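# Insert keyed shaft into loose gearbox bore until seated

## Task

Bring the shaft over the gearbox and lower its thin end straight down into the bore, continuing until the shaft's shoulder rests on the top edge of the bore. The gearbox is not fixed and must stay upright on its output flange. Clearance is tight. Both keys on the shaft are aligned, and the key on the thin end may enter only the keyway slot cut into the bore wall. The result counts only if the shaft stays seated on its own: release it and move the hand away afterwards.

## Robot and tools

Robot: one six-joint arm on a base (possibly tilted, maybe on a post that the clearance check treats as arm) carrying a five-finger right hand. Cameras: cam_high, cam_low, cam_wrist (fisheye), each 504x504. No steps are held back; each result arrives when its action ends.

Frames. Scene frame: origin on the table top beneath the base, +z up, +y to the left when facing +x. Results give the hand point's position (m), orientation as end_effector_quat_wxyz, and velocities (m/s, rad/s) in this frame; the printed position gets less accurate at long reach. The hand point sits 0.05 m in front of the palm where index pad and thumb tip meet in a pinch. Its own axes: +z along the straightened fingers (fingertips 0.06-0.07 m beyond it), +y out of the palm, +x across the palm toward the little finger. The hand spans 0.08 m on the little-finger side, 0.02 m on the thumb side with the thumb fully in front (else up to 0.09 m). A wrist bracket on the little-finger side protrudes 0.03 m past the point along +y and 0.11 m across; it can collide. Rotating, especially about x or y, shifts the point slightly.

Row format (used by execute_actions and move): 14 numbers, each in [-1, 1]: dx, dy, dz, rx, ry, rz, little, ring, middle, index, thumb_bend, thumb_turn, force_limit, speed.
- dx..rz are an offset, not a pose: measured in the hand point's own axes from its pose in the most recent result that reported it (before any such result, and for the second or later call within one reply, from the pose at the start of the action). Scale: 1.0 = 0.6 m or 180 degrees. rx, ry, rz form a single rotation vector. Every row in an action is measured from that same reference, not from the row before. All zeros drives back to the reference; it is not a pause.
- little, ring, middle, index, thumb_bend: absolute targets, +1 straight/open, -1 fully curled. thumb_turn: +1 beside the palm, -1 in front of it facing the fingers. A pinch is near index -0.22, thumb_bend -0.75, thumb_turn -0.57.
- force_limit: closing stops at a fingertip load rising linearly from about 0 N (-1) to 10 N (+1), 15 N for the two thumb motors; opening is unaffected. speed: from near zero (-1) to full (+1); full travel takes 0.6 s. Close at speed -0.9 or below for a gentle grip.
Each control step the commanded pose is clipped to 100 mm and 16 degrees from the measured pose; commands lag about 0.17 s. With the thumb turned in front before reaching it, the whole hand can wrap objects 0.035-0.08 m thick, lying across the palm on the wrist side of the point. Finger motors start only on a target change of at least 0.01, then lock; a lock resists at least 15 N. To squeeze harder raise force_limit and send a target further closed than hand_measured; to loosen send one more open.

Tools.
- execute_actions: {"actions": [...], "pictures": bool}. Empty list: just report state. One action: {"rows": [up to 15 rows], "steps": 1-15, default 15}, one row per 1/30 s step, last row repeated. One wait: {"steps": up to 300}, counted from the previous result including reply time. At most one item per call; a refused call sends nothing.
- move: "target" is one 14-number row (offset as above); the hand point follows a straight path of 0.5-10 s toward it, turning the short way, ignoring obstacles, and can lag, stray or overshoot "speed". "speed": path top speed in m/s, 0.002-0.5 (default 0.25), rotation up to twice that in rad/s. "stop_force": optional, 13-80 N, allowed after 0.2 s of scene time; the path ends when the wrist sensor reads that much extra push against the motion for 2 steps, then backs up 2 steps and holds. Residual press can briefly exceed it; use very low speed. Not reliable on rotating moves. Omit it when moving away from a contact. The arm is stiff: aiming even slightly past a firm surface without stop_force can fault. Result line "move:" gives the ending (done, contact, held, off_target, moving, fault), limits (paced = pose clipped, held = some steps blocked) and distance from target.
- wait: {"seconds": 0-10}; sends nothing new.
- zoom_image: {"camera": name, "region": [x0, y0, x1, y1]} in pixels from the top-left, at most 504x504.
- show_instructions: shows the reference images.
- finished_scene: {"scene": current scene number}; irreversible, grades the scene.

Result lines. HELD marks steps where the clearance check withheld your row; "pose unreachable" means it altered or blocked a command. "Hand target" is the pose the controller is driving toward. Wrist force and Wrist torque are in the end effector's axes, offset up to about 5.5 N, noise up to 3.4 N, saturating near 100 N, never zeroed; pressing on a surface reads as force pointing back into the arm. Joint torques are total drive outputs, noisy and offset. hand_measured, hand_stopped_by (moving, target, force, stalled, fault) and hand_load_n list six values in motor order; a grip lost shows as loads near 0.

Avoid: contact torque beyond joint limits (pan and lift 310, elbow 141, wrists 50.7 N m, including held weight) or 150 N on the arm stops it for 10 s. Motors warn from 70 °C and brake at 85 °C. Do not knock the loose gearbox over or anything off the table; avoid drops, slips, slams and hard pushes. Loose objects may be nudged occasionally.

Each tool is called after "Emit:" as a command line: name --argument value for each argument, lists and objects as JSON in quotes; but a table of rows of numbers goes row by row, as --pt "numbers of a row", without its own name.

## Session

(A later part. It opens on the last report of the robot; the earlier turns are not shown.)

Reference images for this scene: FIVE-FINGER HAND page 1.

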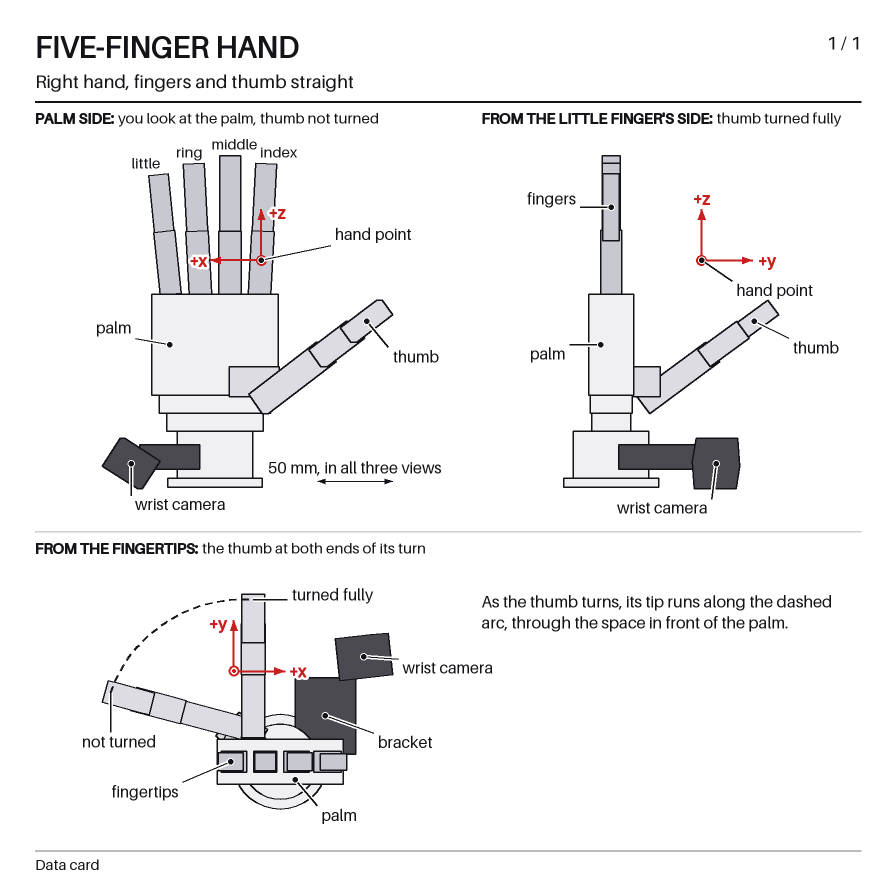

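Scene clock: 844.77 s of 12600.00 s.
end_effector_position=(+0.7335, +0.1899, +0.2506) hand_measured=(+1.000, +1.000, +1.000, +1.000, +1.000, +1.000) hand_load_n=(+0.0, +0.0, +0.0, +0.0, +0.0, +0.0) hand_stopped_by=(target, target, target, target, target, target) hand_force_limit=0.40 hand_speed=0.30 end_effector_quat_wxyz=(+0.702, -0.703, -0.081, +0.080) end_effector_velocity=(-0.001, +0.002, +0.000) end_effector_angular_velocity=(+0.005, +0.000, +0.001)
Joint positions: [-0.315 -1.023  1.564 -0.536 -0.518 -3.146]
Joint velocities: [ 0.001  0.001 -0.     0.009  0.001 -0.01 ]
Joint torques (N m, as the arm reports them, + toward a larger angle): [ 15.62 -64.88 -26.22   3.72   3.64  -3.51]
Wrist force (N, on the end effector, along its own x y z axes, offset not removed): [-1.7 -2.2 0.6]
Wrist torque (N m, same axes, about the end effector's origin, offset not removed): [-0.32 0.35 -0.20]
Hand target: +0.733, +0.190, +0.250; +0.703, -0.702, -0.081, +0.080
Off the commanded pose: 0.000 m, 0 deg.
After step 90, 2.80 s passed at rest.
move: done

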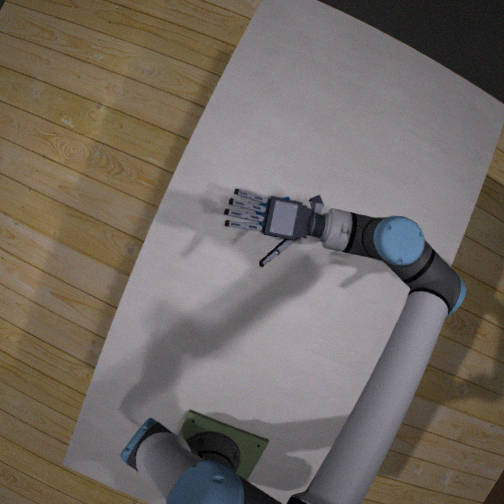

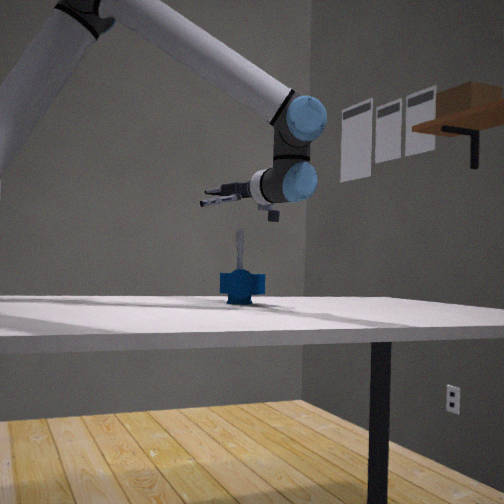

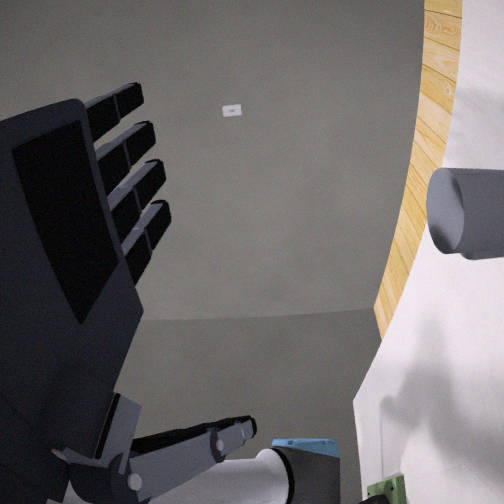

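Emit:
move --target '[0,0.115,0,0,0,0,1,1,1,1,1,1,0.4,0.3]' --speed 0.08

Scene clock: 851.80 s of 12600.00 s.
end_effector_position=(+0.7334, +0.1899, +0.1818) hand_measured=(+1.000, +1.000, +1.000, +1.000, +1.000, +1.000) hand_load_n=(+0.0, +0.0, +0.0, +0.0, +0.0, +0.0) hand_stopped_by=(target, target, target, target, target, target) hand_force_limit=0.40 hand_speed=0.30 end_effector_quat_wxyz=(+0.702, -0.703, -0.081, +0.080) end_effector_velocity=(-0.000, +0.000, -0.001) end_effector_angular_velocity=(-0.000, +0.001, +0.000)
Joint positions: [-0.315 -0.961  1.603 -0.637 -0.518 -3.146]
Joint velocities: [ 0.     0.001  0.001 -0.002 -0.     0.001]
Joint torques (N m, as the arm reports them, + toward a larger angle): [ -8.28 -70.7  -24.89  -1.34   0.65   3.35]
Wrist force (N, on the end effector, along its own x y z axes, offset not removed): [1.6 -1.4 -2.6]
Wrist torque (N m, same axes, about the end effector's origin, offset not removed): [0.04 -0.05 -0.26]
Hand target: +0.733, +0.190, +0.182; +0.702, -0.703, -0.081, +0.080
Off the commanded pose: 0.000 m, 0 deg.
After step 90, 2.70 s passed at rest.
move: done

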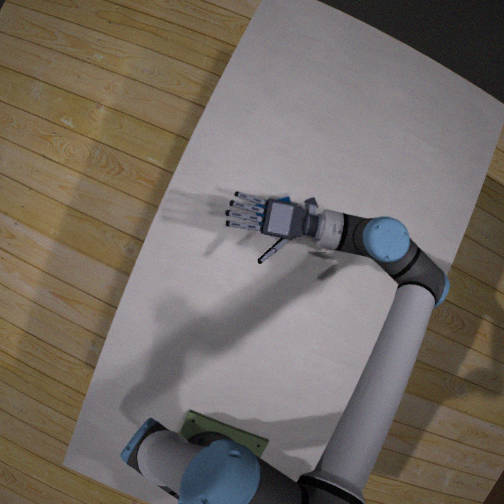

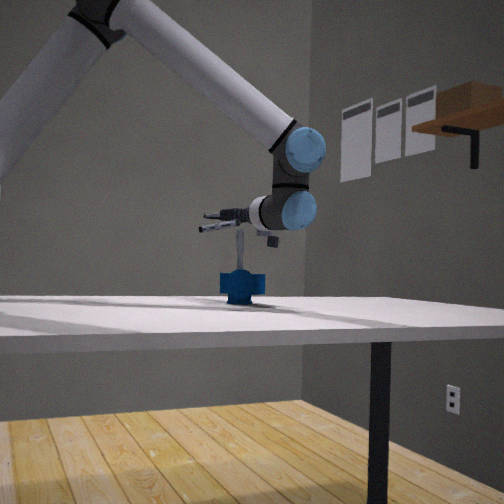

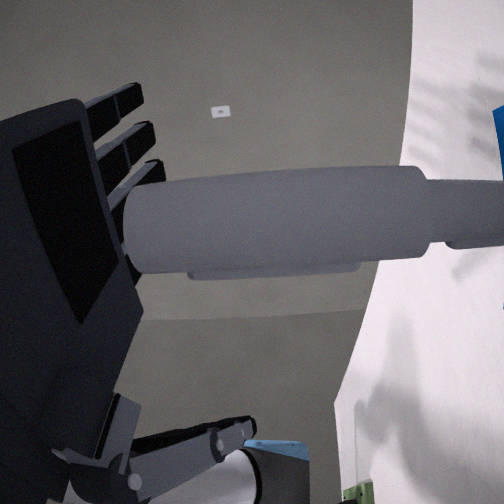

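Emit:
move --target '[0,0.06,0,0,0,0,1,1,1,1,1,1,0.4,0.3]' --speed 0.005 --stop_force 13

Scene clock: 862.57 s of 12600.00 s.
end_effector_position=(+0.7334, +0.1899, +0.1591) hand_measured=(+1.000, +1.000, +1.000, +1.000, +1.000, +1.000) hand_load_n=(+0.0, +0.0, +0.0, +0.0, +0.0, +0.0) hand_stopped_by=(target, target, target, target, target, target) hand_force_limit=0.40 hand_speed=0.30 end_effector_quat_wxyz=(+0.702, -0.703, -0.081, +0.080) end_effector_velocity=(-0.000, -0.000, +0.001) end_effector_angular_velocity=(+0.001, +0.003, -0.001)
Joint positions: [-0.315 -0.938  1.612 -0.669 -0.518 -3.146]
Joint velocities: [-0.001 -0.    -0.     0.003  0.     0.   ]
Joint torques (N m, as the arm reports them, + toward a larger angle): [ 16.66 -82.48 -14.4    1.08   3.14  -2.96]
Wrist force (N, on the end effector, along its own x y z axes, offset not removed): [-3.3 -29.4 -6.4]
Wrist torque (N m, same axes, about the end effector's origin, offset not removed): [-1.07 0.91 -1.70]
Hand target: +0.733, +0.190, +0.159; +0.702, -0.703, -0.081, +0.080
Off the commanded pose: 0.013 m, 0 deg.
After step 90, 2.90 s passed at rest.
move: contact

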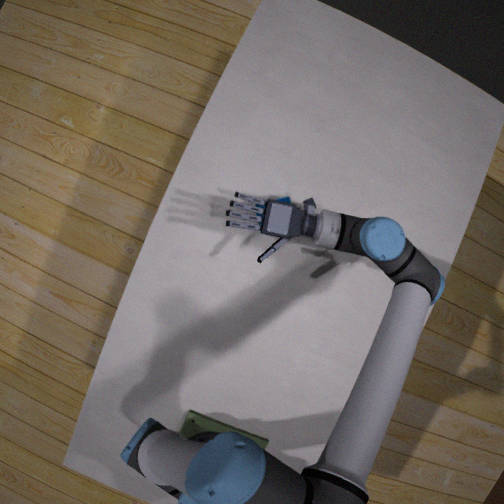

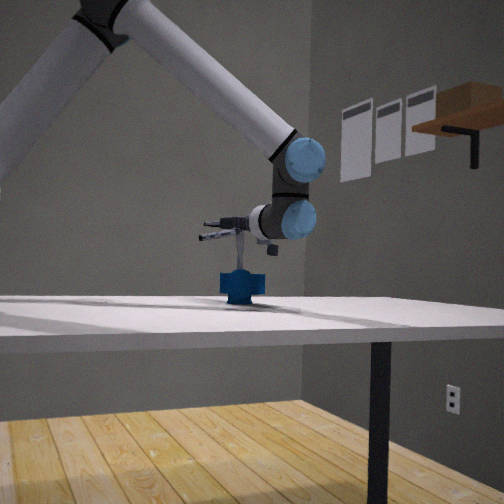

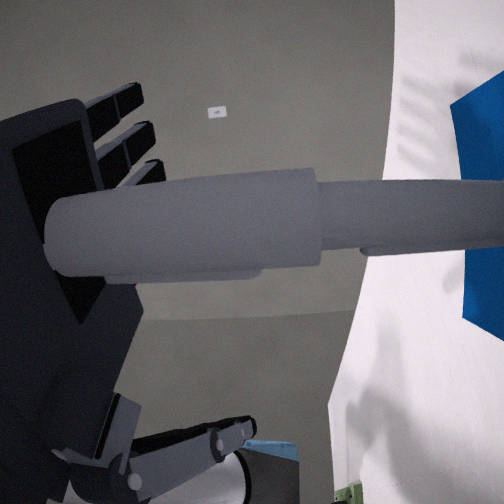

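Emit:
move --target '[0.005,0.0005,0,0,0,0,1,1,1,1,1,1,0.4,0.3]' --speed 0.002

Emit:
zoom_image --camera "cam_low" --region '[195,205,285,310]'

Scene clock: 867.53 s of 12600.00 s.
end_effector_position=(+0.7363, +0.1905, +0.1588) hand_measured=(+1.000, +1.000, +1.000, +1.000, +1.000, +1.000) hand_load_n=(+0.0, +0.0, +0.0, +0.0, +0.0, +0.0) hand_stopped_by=(target, target, target, target, target, target) hand_force_limit=0.40 hand_speed=0.30 end_effector_quat_wxyz=(+0.702, -0.703, -0.081, +0.080) end_effector_velocity=(-0.000, +0.000, +0.000) end_effector_angular_velocity=(-0.001, -0.000, +0.003)
Joint positions: [-0.313 -0.934  1.606 -0.666 -0.516 -3.146]
Joint velocities: [ 0.001 -0.    -0.001 -0.001 -0.002  0.001]
Joint torques (N m, as the arm reports them, + toward a larger angle): [ 16.5  -37.15 -30.27  -0.49   3.74   1.47]
Wrist force (N, on the end effector, along its own x y z axes, offset not removed): [-8.2 -41.7 -9.5]
Wrist torque (N m, same axes, about the end effector's origin, offset not removed): [-1.86 1.30 -2.13]
Hand target: +0.736, +0.191, +0.159; +0.702, -0.703, -0.081, +0.080
Off the commanded pose: 0.000 m, 0 deg.
After step 90, 0.20 s passed at rest.
move: done

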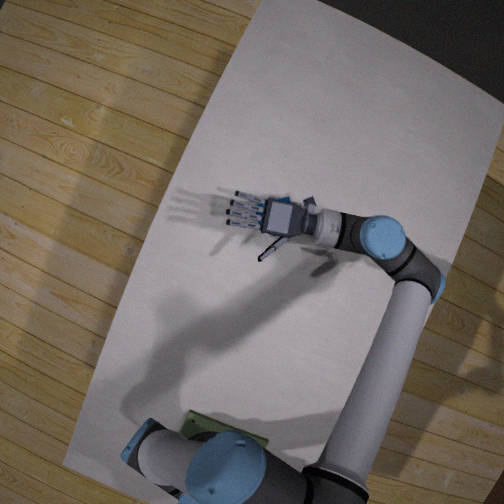

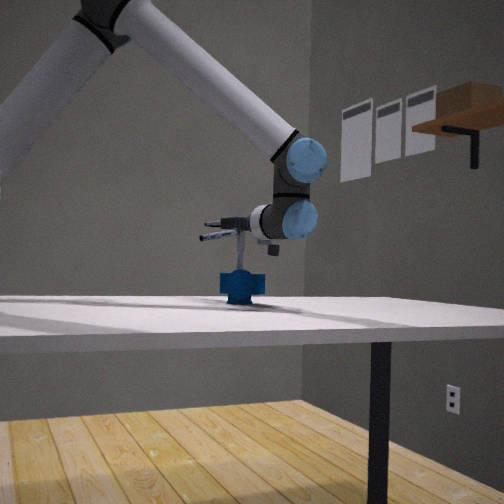

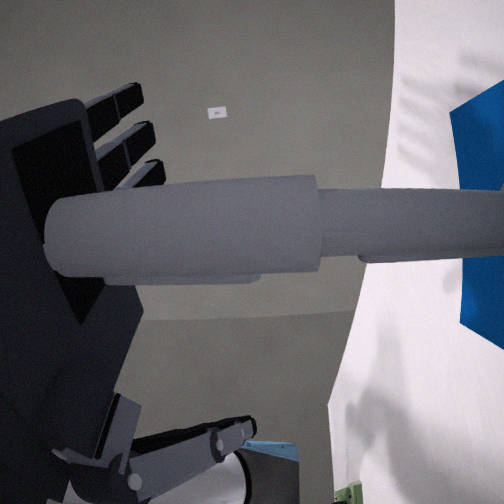

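Region (195, 205, 285, 310) of cam_low's 504x504 image, scaled by 4.800, with more detail than that image has; it fills the left 432 columns of this view, and the rest is white.

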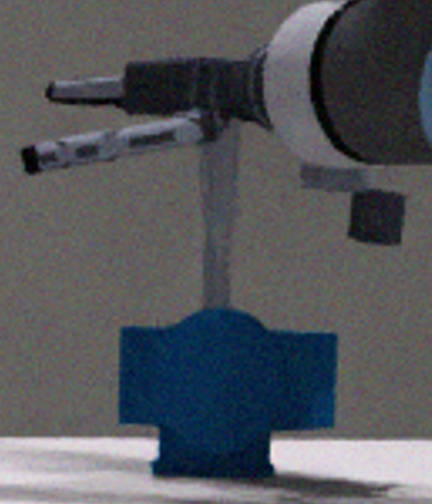

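Emit:
move --target '[0.0035,0,0,0,0,0,1,1,1,1,1,1,0.4,0.3]' --speed 0.002

Emit:
zoom_image --camera "cam_low" --region '[195,205,285,310]'

Scene clock: 872.53 s of 12600.00 s.
end_effector_position=(+0.7383, +0.1910, +0.1588) hand_measured=(+1.000, +1.000, +1.000, +1.000, +1.000, +1.000) hand_load_n=(+0.0, +0.0, +0.0, +0.0, +0.0, +0.0) hand_stopped_by=(target, target, target, target, target, target) hand_force_limit=0.40 hand_speed=0.30 end_effector_quat_wxyz=(+0.702, -0.703, -0.081, +0.080) end_effector_velocity=(+0.001, +0.000, +0.000) end_effector_angular_velocity=(+0.000, -0.002, +0.000)
Joint positions: [-0.312 -0.932  1.601 -0.664 -0.515 -3.146]
Joint velocities: [ 0.     0.001 -0.002  0.001  0.    -0.001]
Joint torques (N m, as the arm reports them, + toward a larger angle): [ 21.97 -32.99 -29.32  -2.01   5.75  -2.26]
Wrist force (N, on the end effector, along its own x y z axes, offset not removed): [-14.8 -47.6 -8.5]
Wrist torque (N m, same axes, about the end effector's origin, offset not removed): [-2.02 1.39 -2.46]
Hand target: +0.738, +0.191, +0.159; +0.702, -0.703, -0.081, +0.080
Off the commanded pose: 0.000 m, 0 deg.
After step 90, 0.77 s passed at rest.
move: done

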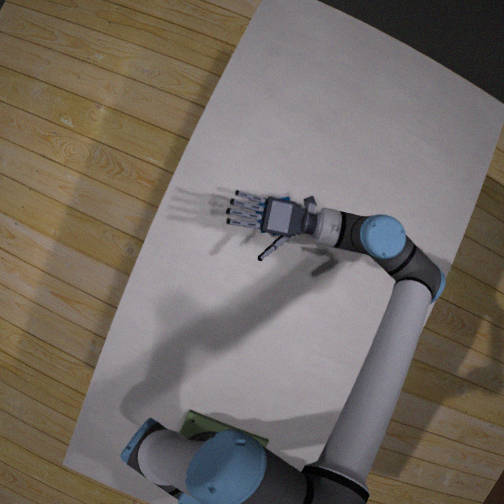

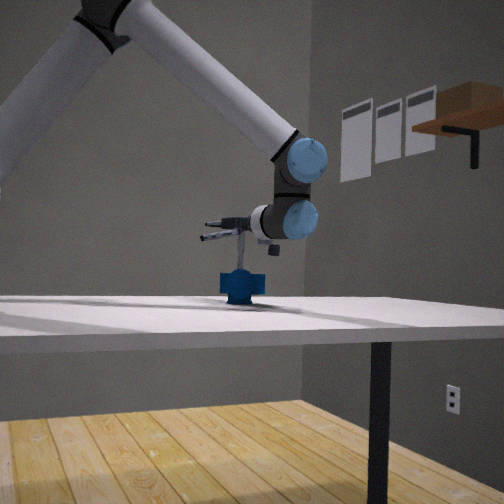

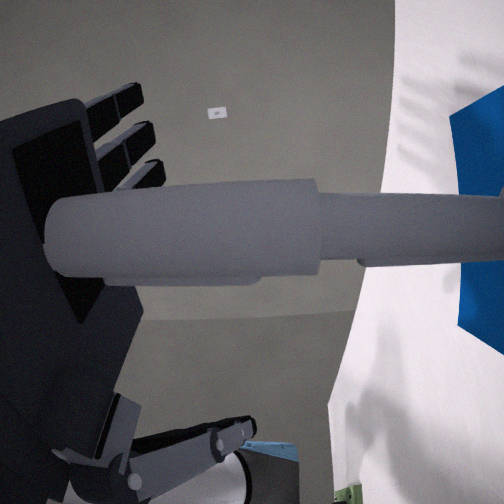

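Region (195, 205, 285, 310) of cam_low's 504x504 image, scaled by 4.800, with more detail than that image has; it fills the left 432 columns of this view, and the rest is white.

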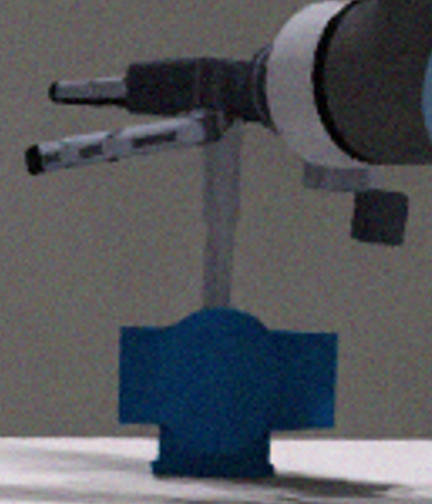

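Emit:
move --target '[-0.003,-0.0003,0.005,0,0,0,1,1,1,1,1,1,0.4,0.3]' --speed 0.002

Emit:
zoom_image --camera "cam_low" --region '[195,205,285,310]'

Scene clock: 887.00 s of 12600.00 s.
end_effector_position=(+0.7359, +0.1935, +0.1590) hand_measured=(+1.000, +1.000, +1.000, +1.000, +1.000, +1.000) hand_load_n=(+0.0, +0.0, +0.0, +0.0, +0.0, +0.0) hand_stopped_by=(target, target, target, target, target, target) hand_force_limit=0.40 hand_speed=0.30 end_effector_quat_wxyz=(+0.702, -0.703, -0.081, +0.080) end_effector_velocity=(+0.000, -0.001, +0.000) end_effector_angular_velocity=(-0.000, -0.002, -0.001)
Joint positions: [-0.31  -0.935  1.607 -0.667 -0.513 -3.146]
Joint velocities: [-0.001 -0.001  0.001 -0.002  0.    -0.   ]
Joint torques (N m, as the arm reports them, + toward a larger angle): [ 26.06 -65.22  -1.79  -5.27   3.68  -3.44]
Wrist force (N, on the end effector, along its own x y z axes, offset not removed): [-7.8 -50.8 -11.2]
Wrist torque (N m, same axes, about the end effector's origin, offset not removed): [-2.25 1.59 -2.53]
Hand target: +0.736, +0.193, +0.159; +0.702, -0.703, -0.081, +0.080
Off the commanded pose: 0.000 m, 0 deg.
After step 90, 9.47 s passed at rest.
move: done

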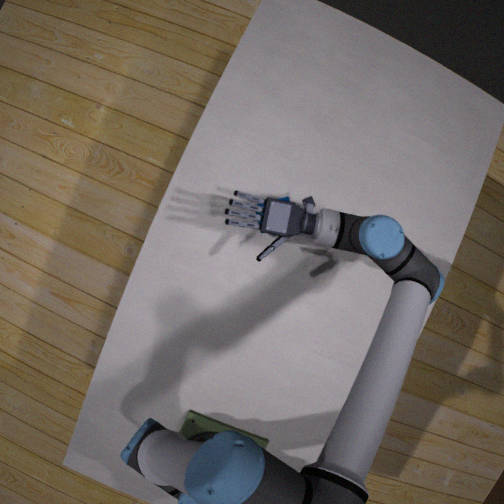

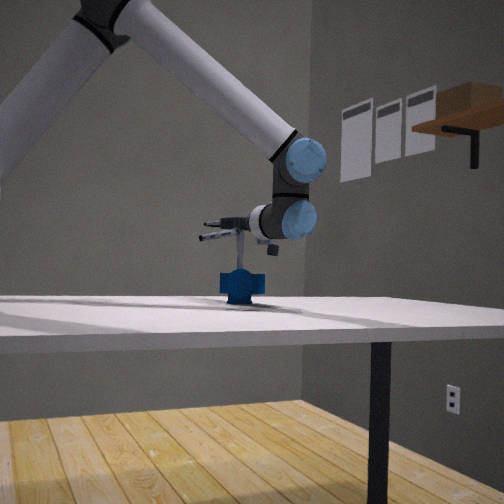

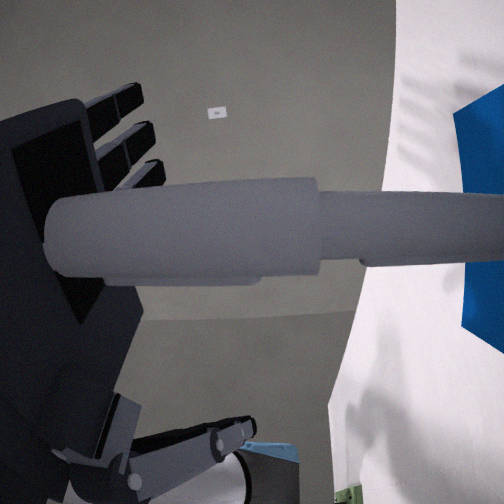

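Region (195, 205, 285, 310) of cam_low's 504x504 image, scaled by 4.800, with more detail than that image has; it fills the left 432 columns of this view, and the rest is white.

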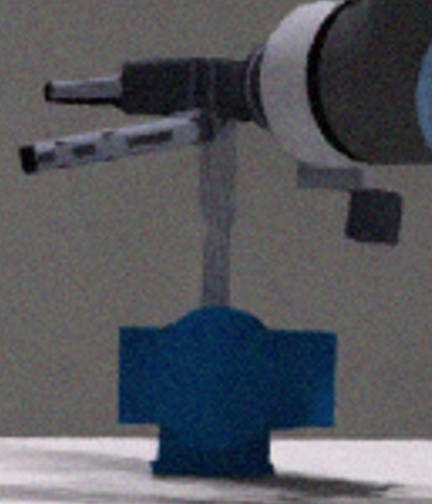

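Emit:
move --target '[-0.008,-0.0003,0,0,0,0,1,1,1,1,1,1,0.4,0.3]' --speed 0.002

Emit:
zoom_image --camera "cam_low" --region '[195,205,285,310]'

Scene clock: 898.20 s of 12600.00 s.
end_effector_position=(+0.7313, +0.1924, +0.1592) hand_measured=(+1.000, +1.000, +1.000, +1.000, +1.000, +1.000) hand_load_n=(+0.0, +0.0, +0.0, +0.0, +0.0, +0.0) hand_stopped_by=(target, target, target, target, target, target) hand_force_limit=0.40 hand_speed=0.30 end_effector_quat_wxyz=(+0.702, -0.703, -0.081, +0.080) end_effector_velocity=(-0.001, +0.001, +0.001) end_effector_angular_velocity=(-0.000, +0.000, +0.000)
Joint positions: [-0.313 -0.942  1.618 -0.671 -0.516 -3.146]
Joint velocities: [ 0.    -0.002  0.002 -0.     0.     0.001]
Joint torques (N m, as the arm reports them, + toward a larger angle): [-16.6  -72.88  -4.37  -3.47  -3.96   1.19]
Wrist force (N, on the end effector, along its own x y z axes, offset not removed): [7.1 -39.0 -9.4]
Wrist torque (N m, same axes, about the end effector's origin, offset not removed): [-1.60 0.20 -1.67]
Hand target: +0.731, +0.192, +0.159; +0.702, -0.703, -0.081, +0.080
Off the commanded pose: 0.000 m, 0 deg.
After step 90, 5.60 s passed at rest.
move: done

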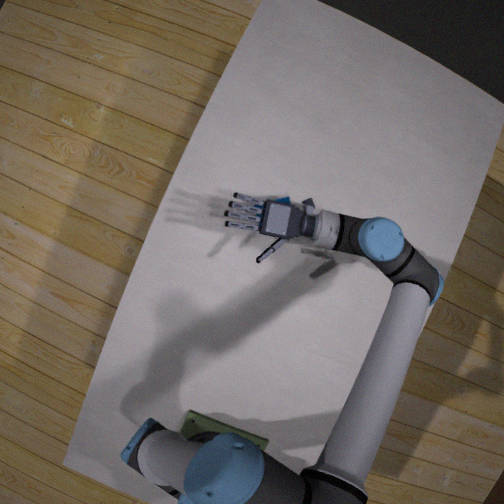

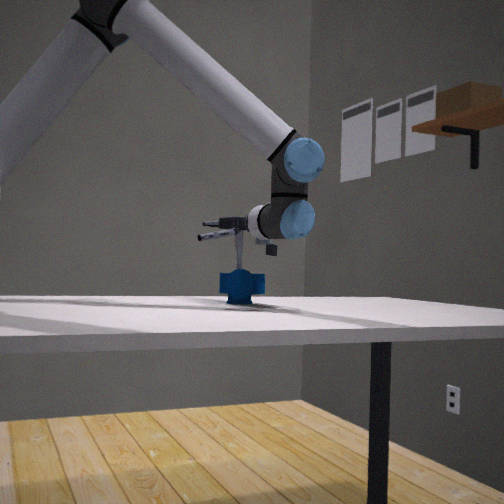

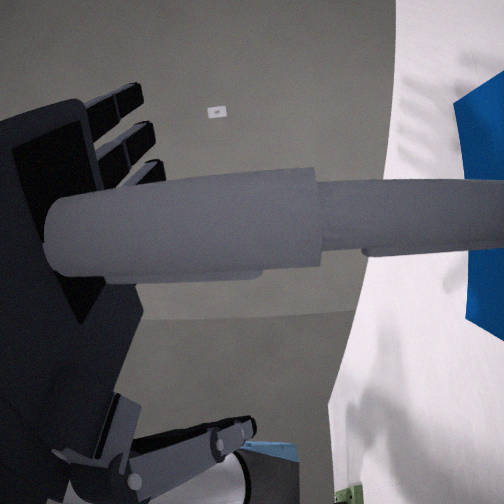

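Region (195, 205, 285, 310) of cam_low's 504x504 image, scaled by 4.800, with more detail than that image has; it fills the left 432 columns of this view, and the rest is white.

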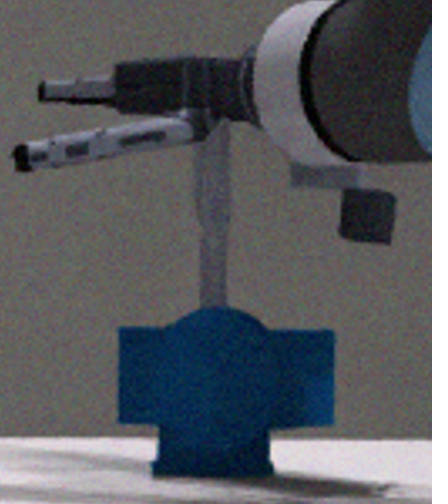

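Emit:
move --target '[0.0035,0,0.005,0,0,0,1,1,1,1,1,1,0.4,0.3]' --speed 0.002

Emit:
zoom_image --camera "cam_low" --region '[195,205,285,310]'

Scene clock: 922.20 s of 12600.00 s.
end_effector_position=(+0.7326, +0.1957, +0.1592) hand_measured=(+1.000, +1.000, +1.000, +1.000, +1.000, +1.000) hand_load_n=(+0.0, +0.0, +0.0, +0.0, +0.0, +0.0) hand_stopped_by=(target, target, target, target, target, target) hand_force_limit=0.40 hand_speed=0.30 end_effector_quat_wxyz=(+0.702, -0.703, -0.081, +0.080) end_effector_velocity=(+0.001, +0.001, -0.000) end_effector_angular_velocity=(+0.001, +0.002, -0.001)
Joint positions: [-0.308 -0.94   1.615 -0.67  -0.511 -3.146]
Joint velocities: [ 0.001  0.002 -0.001  0.002  0.002 -0.   ]
Joint torques (N m, as the arm reports them, + toward a larger angle): [ 24.57 -21.91 -16.35  -1.78   3.15  -3.26]
Wrist force (N, on the end effector, along its own x y z axes, offset not removed): [-1.2 -66.6 -14.1]
Wrist torque (N m, same axes, about the end effector's origin, offset not removed): [-3.29 0.96 -2.75]
Hand target: +0.733, +0.196, +0.159; +0.702, -0.703, -0.081, +0.080
Off the commanded pose: 0.000 m, 0 deg.
After step 90, 18.93 s passed at rest.
move: done

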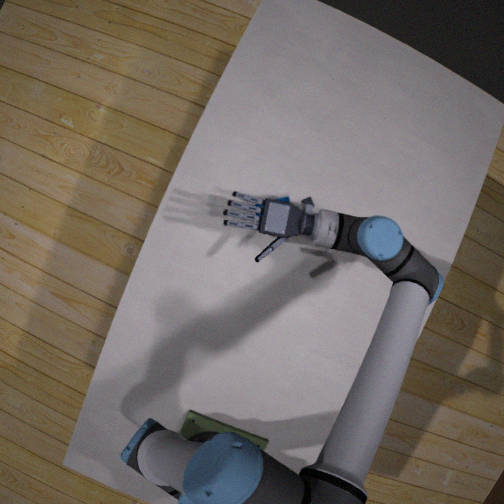

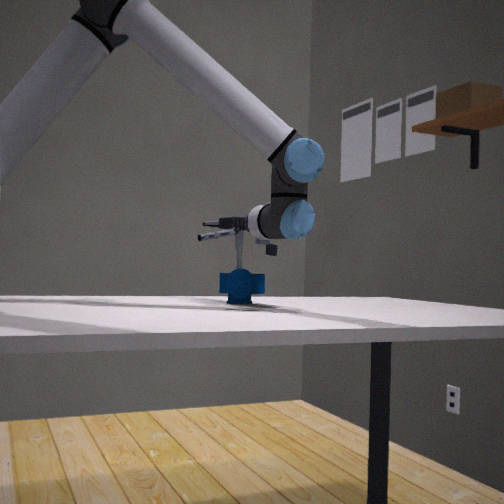

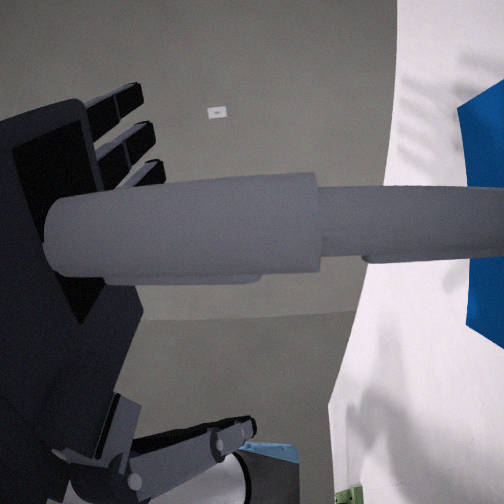

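Region (195, 205, 285, 310) of cam_low's 504x504 image, scaled by 4.800, with more detail than that image has; it fills the left 432 columns of this view, and the rest is white.

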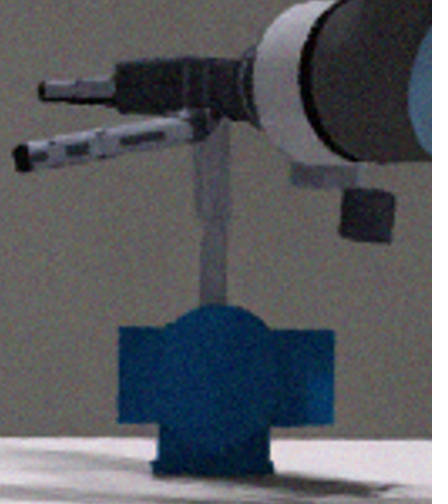

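Emit:
move --target '[0,0,-0.0105,0,0,0,1,1,1,1,1,1,0.4,0.3]' --speed 0.003

Scene clock: 962.43 s of 12600.00 s.
end_effector_position=(+0.7340, +0.1897, +0.1592) hand_measured=(+1.000, +1.000, +1.000, +1.000, +1.000, +1.000) hand_load_n=(+0.0, +0.0, +0.0, +0.0, +0.0, +0.0) hand_stopped_by=(target, target, target, target, target, target) hand_force_limit=0.40 hand_speed=0.30 end_effector_quat_wxyz=(+0.702, -0.703, -0.081, +0.080) end_effector_velocity=(+0.000, -0.000, +0.000) end_effector_angular_velocity=(-0.000, -0.001, +0.000)
Joint positions: [-0.315 -0.938  1.611 -0.668 -0.518 -3.146]
Joint velocities: [-0.    -0.    -0.001  0.    -0.    -0.   ]
Joint torques (N m, as the arm reports them, + toward a larger angle): [-21.68 -66.35 -41.86   2.71  -3.09   3.83]
Wrist force (N, on the end effector, along its own x y z axes, offset not removed): [1.0 -4.5 -9.0]
Wrist torque (N m, same axes, about the end effector's origin, offset not removed): [0.30 0.31 -0.15]
Hand target: +0.734, +0.190, +0.159; +0.702, -0.703, -0.081, +0.080
Off the commanded pose: 0.000 m, 0 deg.
After step 90, 34.90 s passed at rest.
move: done

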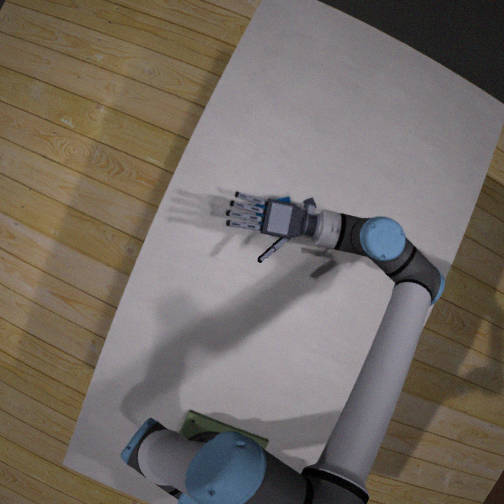

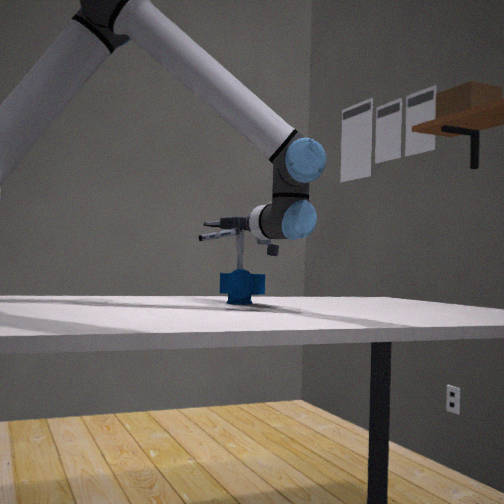

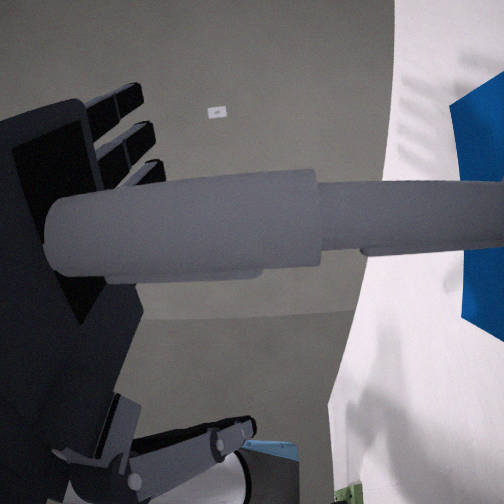

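Emit:
move --target '[0,0.01,0,0,0,0,1,1,1,1,1,1,0.4,0.3]' --speed 0.002 --stop_force 20

Scene clock: 964.87 s of 12600.00 s.
end_effector_position=(+0.7341, +0.1896, +0.1583) hand_measured=(+1.000, +1.000, +1.000, +1.000, +1.000, +1.000) hand_load_n=(+0.0, +0.0, +0.0, +0.0, +0.0, +0.0) hand_stopped_by=(target, target, target, target, target, target) hand_force_limit=0.40 hand_speed=0.30 end_effector_quat_wxyz=(+0.702, -0.703, -0.081, +0.080) end_effector_velocity=(-0.001, +0.000, -0.000) end_effector_angular_velocity=(+0.000, +0.001, +0.001)
Joint positions: [-0.315 -0.937  1.611 -0.67  -0.518 -3.146]
Joint velocities: [ 0.     0.     0.     0.001 -0.001  0.   ]
Joint torques (N m, as the arm reports them, + toward a larger angle): [-15.76 -67.78 -16.35  -1.08  -2.     3.  ]
Wrist force (N, on the end effector, along its own x y z axes, offset not removed): [-3.8 -33.6 -2.1]
Wrist torque (N m, same axes, about the end effector's origin, offset not removed): [-1.50 0.72 -1.73]
Hand target: +0.734, +0.190, +0.158; +0.702, -0.703, -0.081, +0.080
Off the commanded pose: 0.005 m, 0 deg.
move: contact

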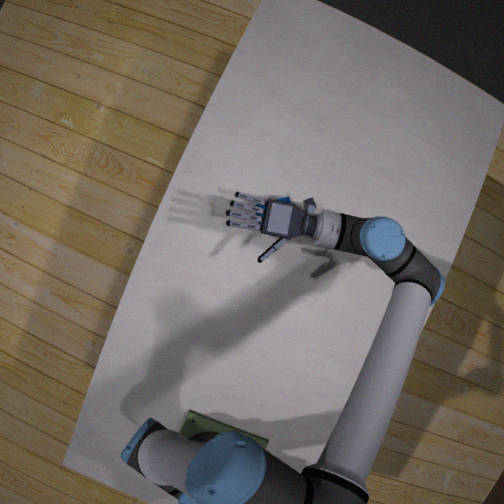

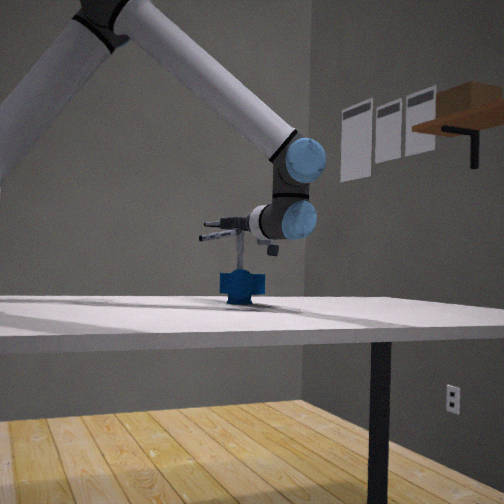

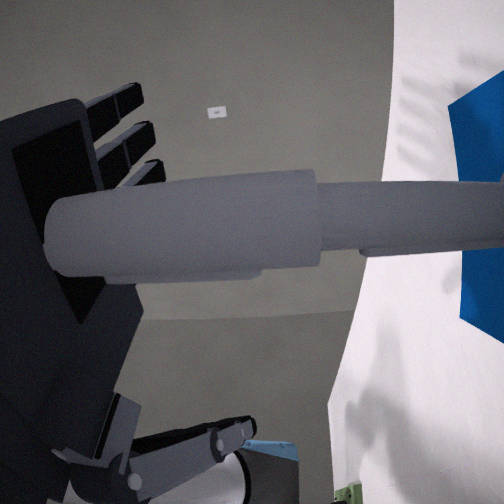

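Emit:
move --target '[0,0.0003,-0.005,0,0,0,1,1,1,1,1,1,0.4,0.3]' --speed 0.002

Scene clock: 968.23 s of 12600.00 s.
end_effector_position=(+0.7347, +0.1867, +0.1581) hand_measured=(+1.000, +1.000, +1.000, +1.000, +1.000, +1.000) hand_load_n=(+0.0, +0.0, +0.0, +0.0, +0.0, +0.0) hand_stopped_by=(target, target, target, target, target, target) hand_force_limit=0.40 hand_speed=0.30 end_effector_quat_wxyz=(+0.702, -0.703, -0.081, +0.080) end_effector_velocity=(-0.000, -0.000, +0.000) end_effector_angular_velocity=(-0.000, +0.001, +0.001)
Joint positions: [-0.318 -0.935  1.609 -0.669 -0.521 -3.146]
Joint velocities: [-0.    -0.     0.     0.    -0.001  0.001]
Joint torques (N m, as the arm reports them, + toward a larger angle): [-17.24 -71.5  -44.73   3.66  -2.74   3.26]
Wrist force (N, on the end effector, along its own x y z axes, offset not removed): [-0.8 -1.1 -5.2]
Wrist torque (N m, same axes, about the end effector's origin, offset not removed): [0.12 0.39 -0.19]
Hand target: +0.735, +0.187, +0.158; +0.702, -0.703, -0.081, +0.080
Off the commanded pose: 0.000 m, 0 deg.
move: done

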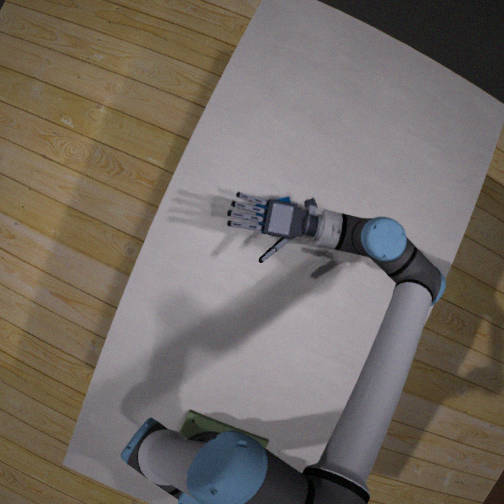

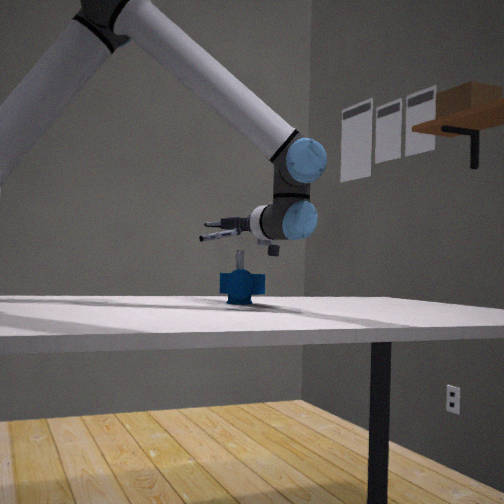

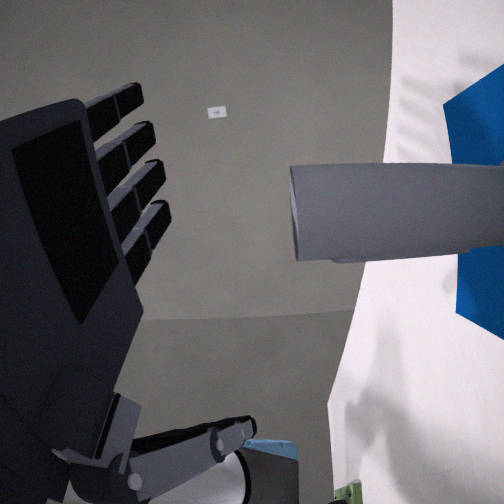

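The shaft dropped. Retreat upward and verify.

Emit:
move --target '[0,-0.15,0,0,0,0,1,1,1,1,1,1,0.4,0.3]' --speed 0.15

Emit:
zoom_image --camera "cam_low" --region '[205,230,275,310]'

Scene clock: 970.90 s of 12600.00 s.
end_effector_position=(+0.7348, +0.1868, +0.2478) hand_measured=(+1.000, +1.000, +1.000, +1.000, +1.000, +1.000) hand_load_n=(+0.0, +0.0, +0.0, +0.0, +0.0, +0.0) hand_stopped_by=(target, target, target, target, target, target) hand_force_limit=0.40 hand_speed=0.30 end_effector_quat_wxyz=(+0.702, -0.703, -0.081, +0.080) end_effector_velocity=(+0.001, -0.001, +0.002) end_effector_angular_velocity=(+0.001, +0.001, -0.002)
Joint positions: [-0.318 -1.019  1.562 -0.539 -0.522 -3.146]
Joint velocities: [-0.001 -0.    -0.002  0.005  0.001 -0.002]
Joint torques (N m, as the arm reports them, + toward a larger angle): [ -20.16 -105.11  -47.61    3.59   -2.48   -3.87]
Wrist force (N, on the end effector, along its own x y z axes, offset not removed): [-3.1 3.5 -2.7]
Wrist torque (N m, same axes, about the end effector's origin, offset not removed): [0.73 0.81 -0.30]
Hand target: +0.735, +0.187, +0.248; +0.702, -0.703, -0.081, +0.080
Off the commanded pose: 0.000 m, 0 deg.
move: done

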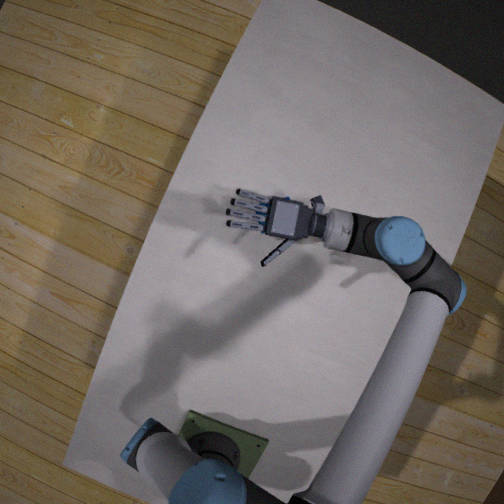

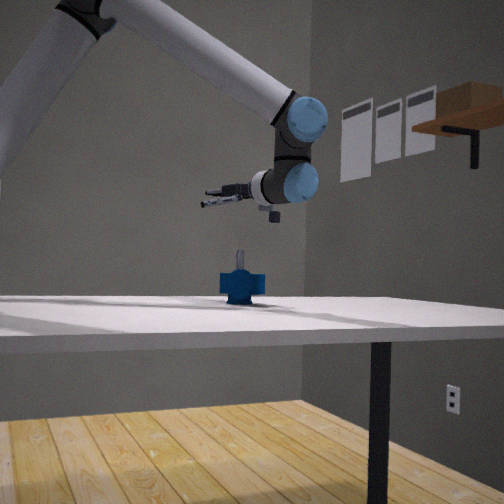

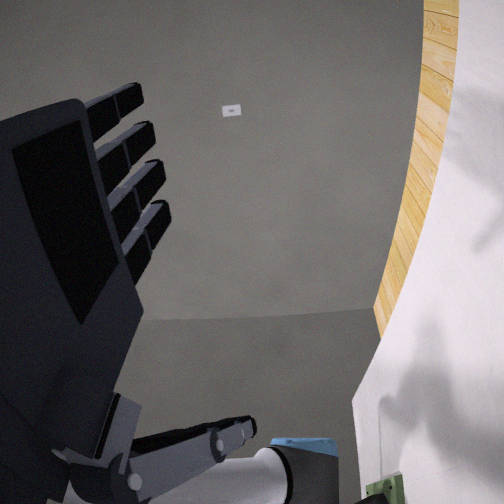

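Region (205, 230, 275, 310) of cam_low's 504x504 image, scaled by 6.300, with more detail than that image has; it fills the left 441 columns of this view, and the rest is white.

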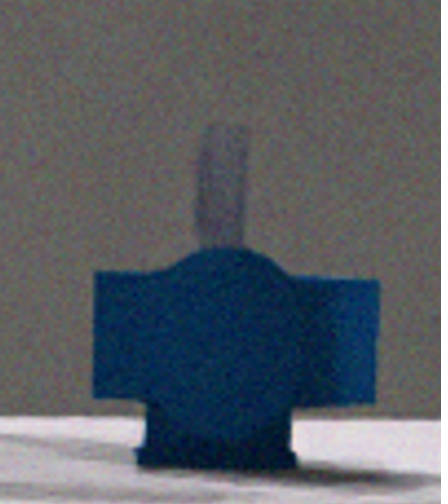

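Emit:
finished_scene --scene 2

The scene is finished: the task was done.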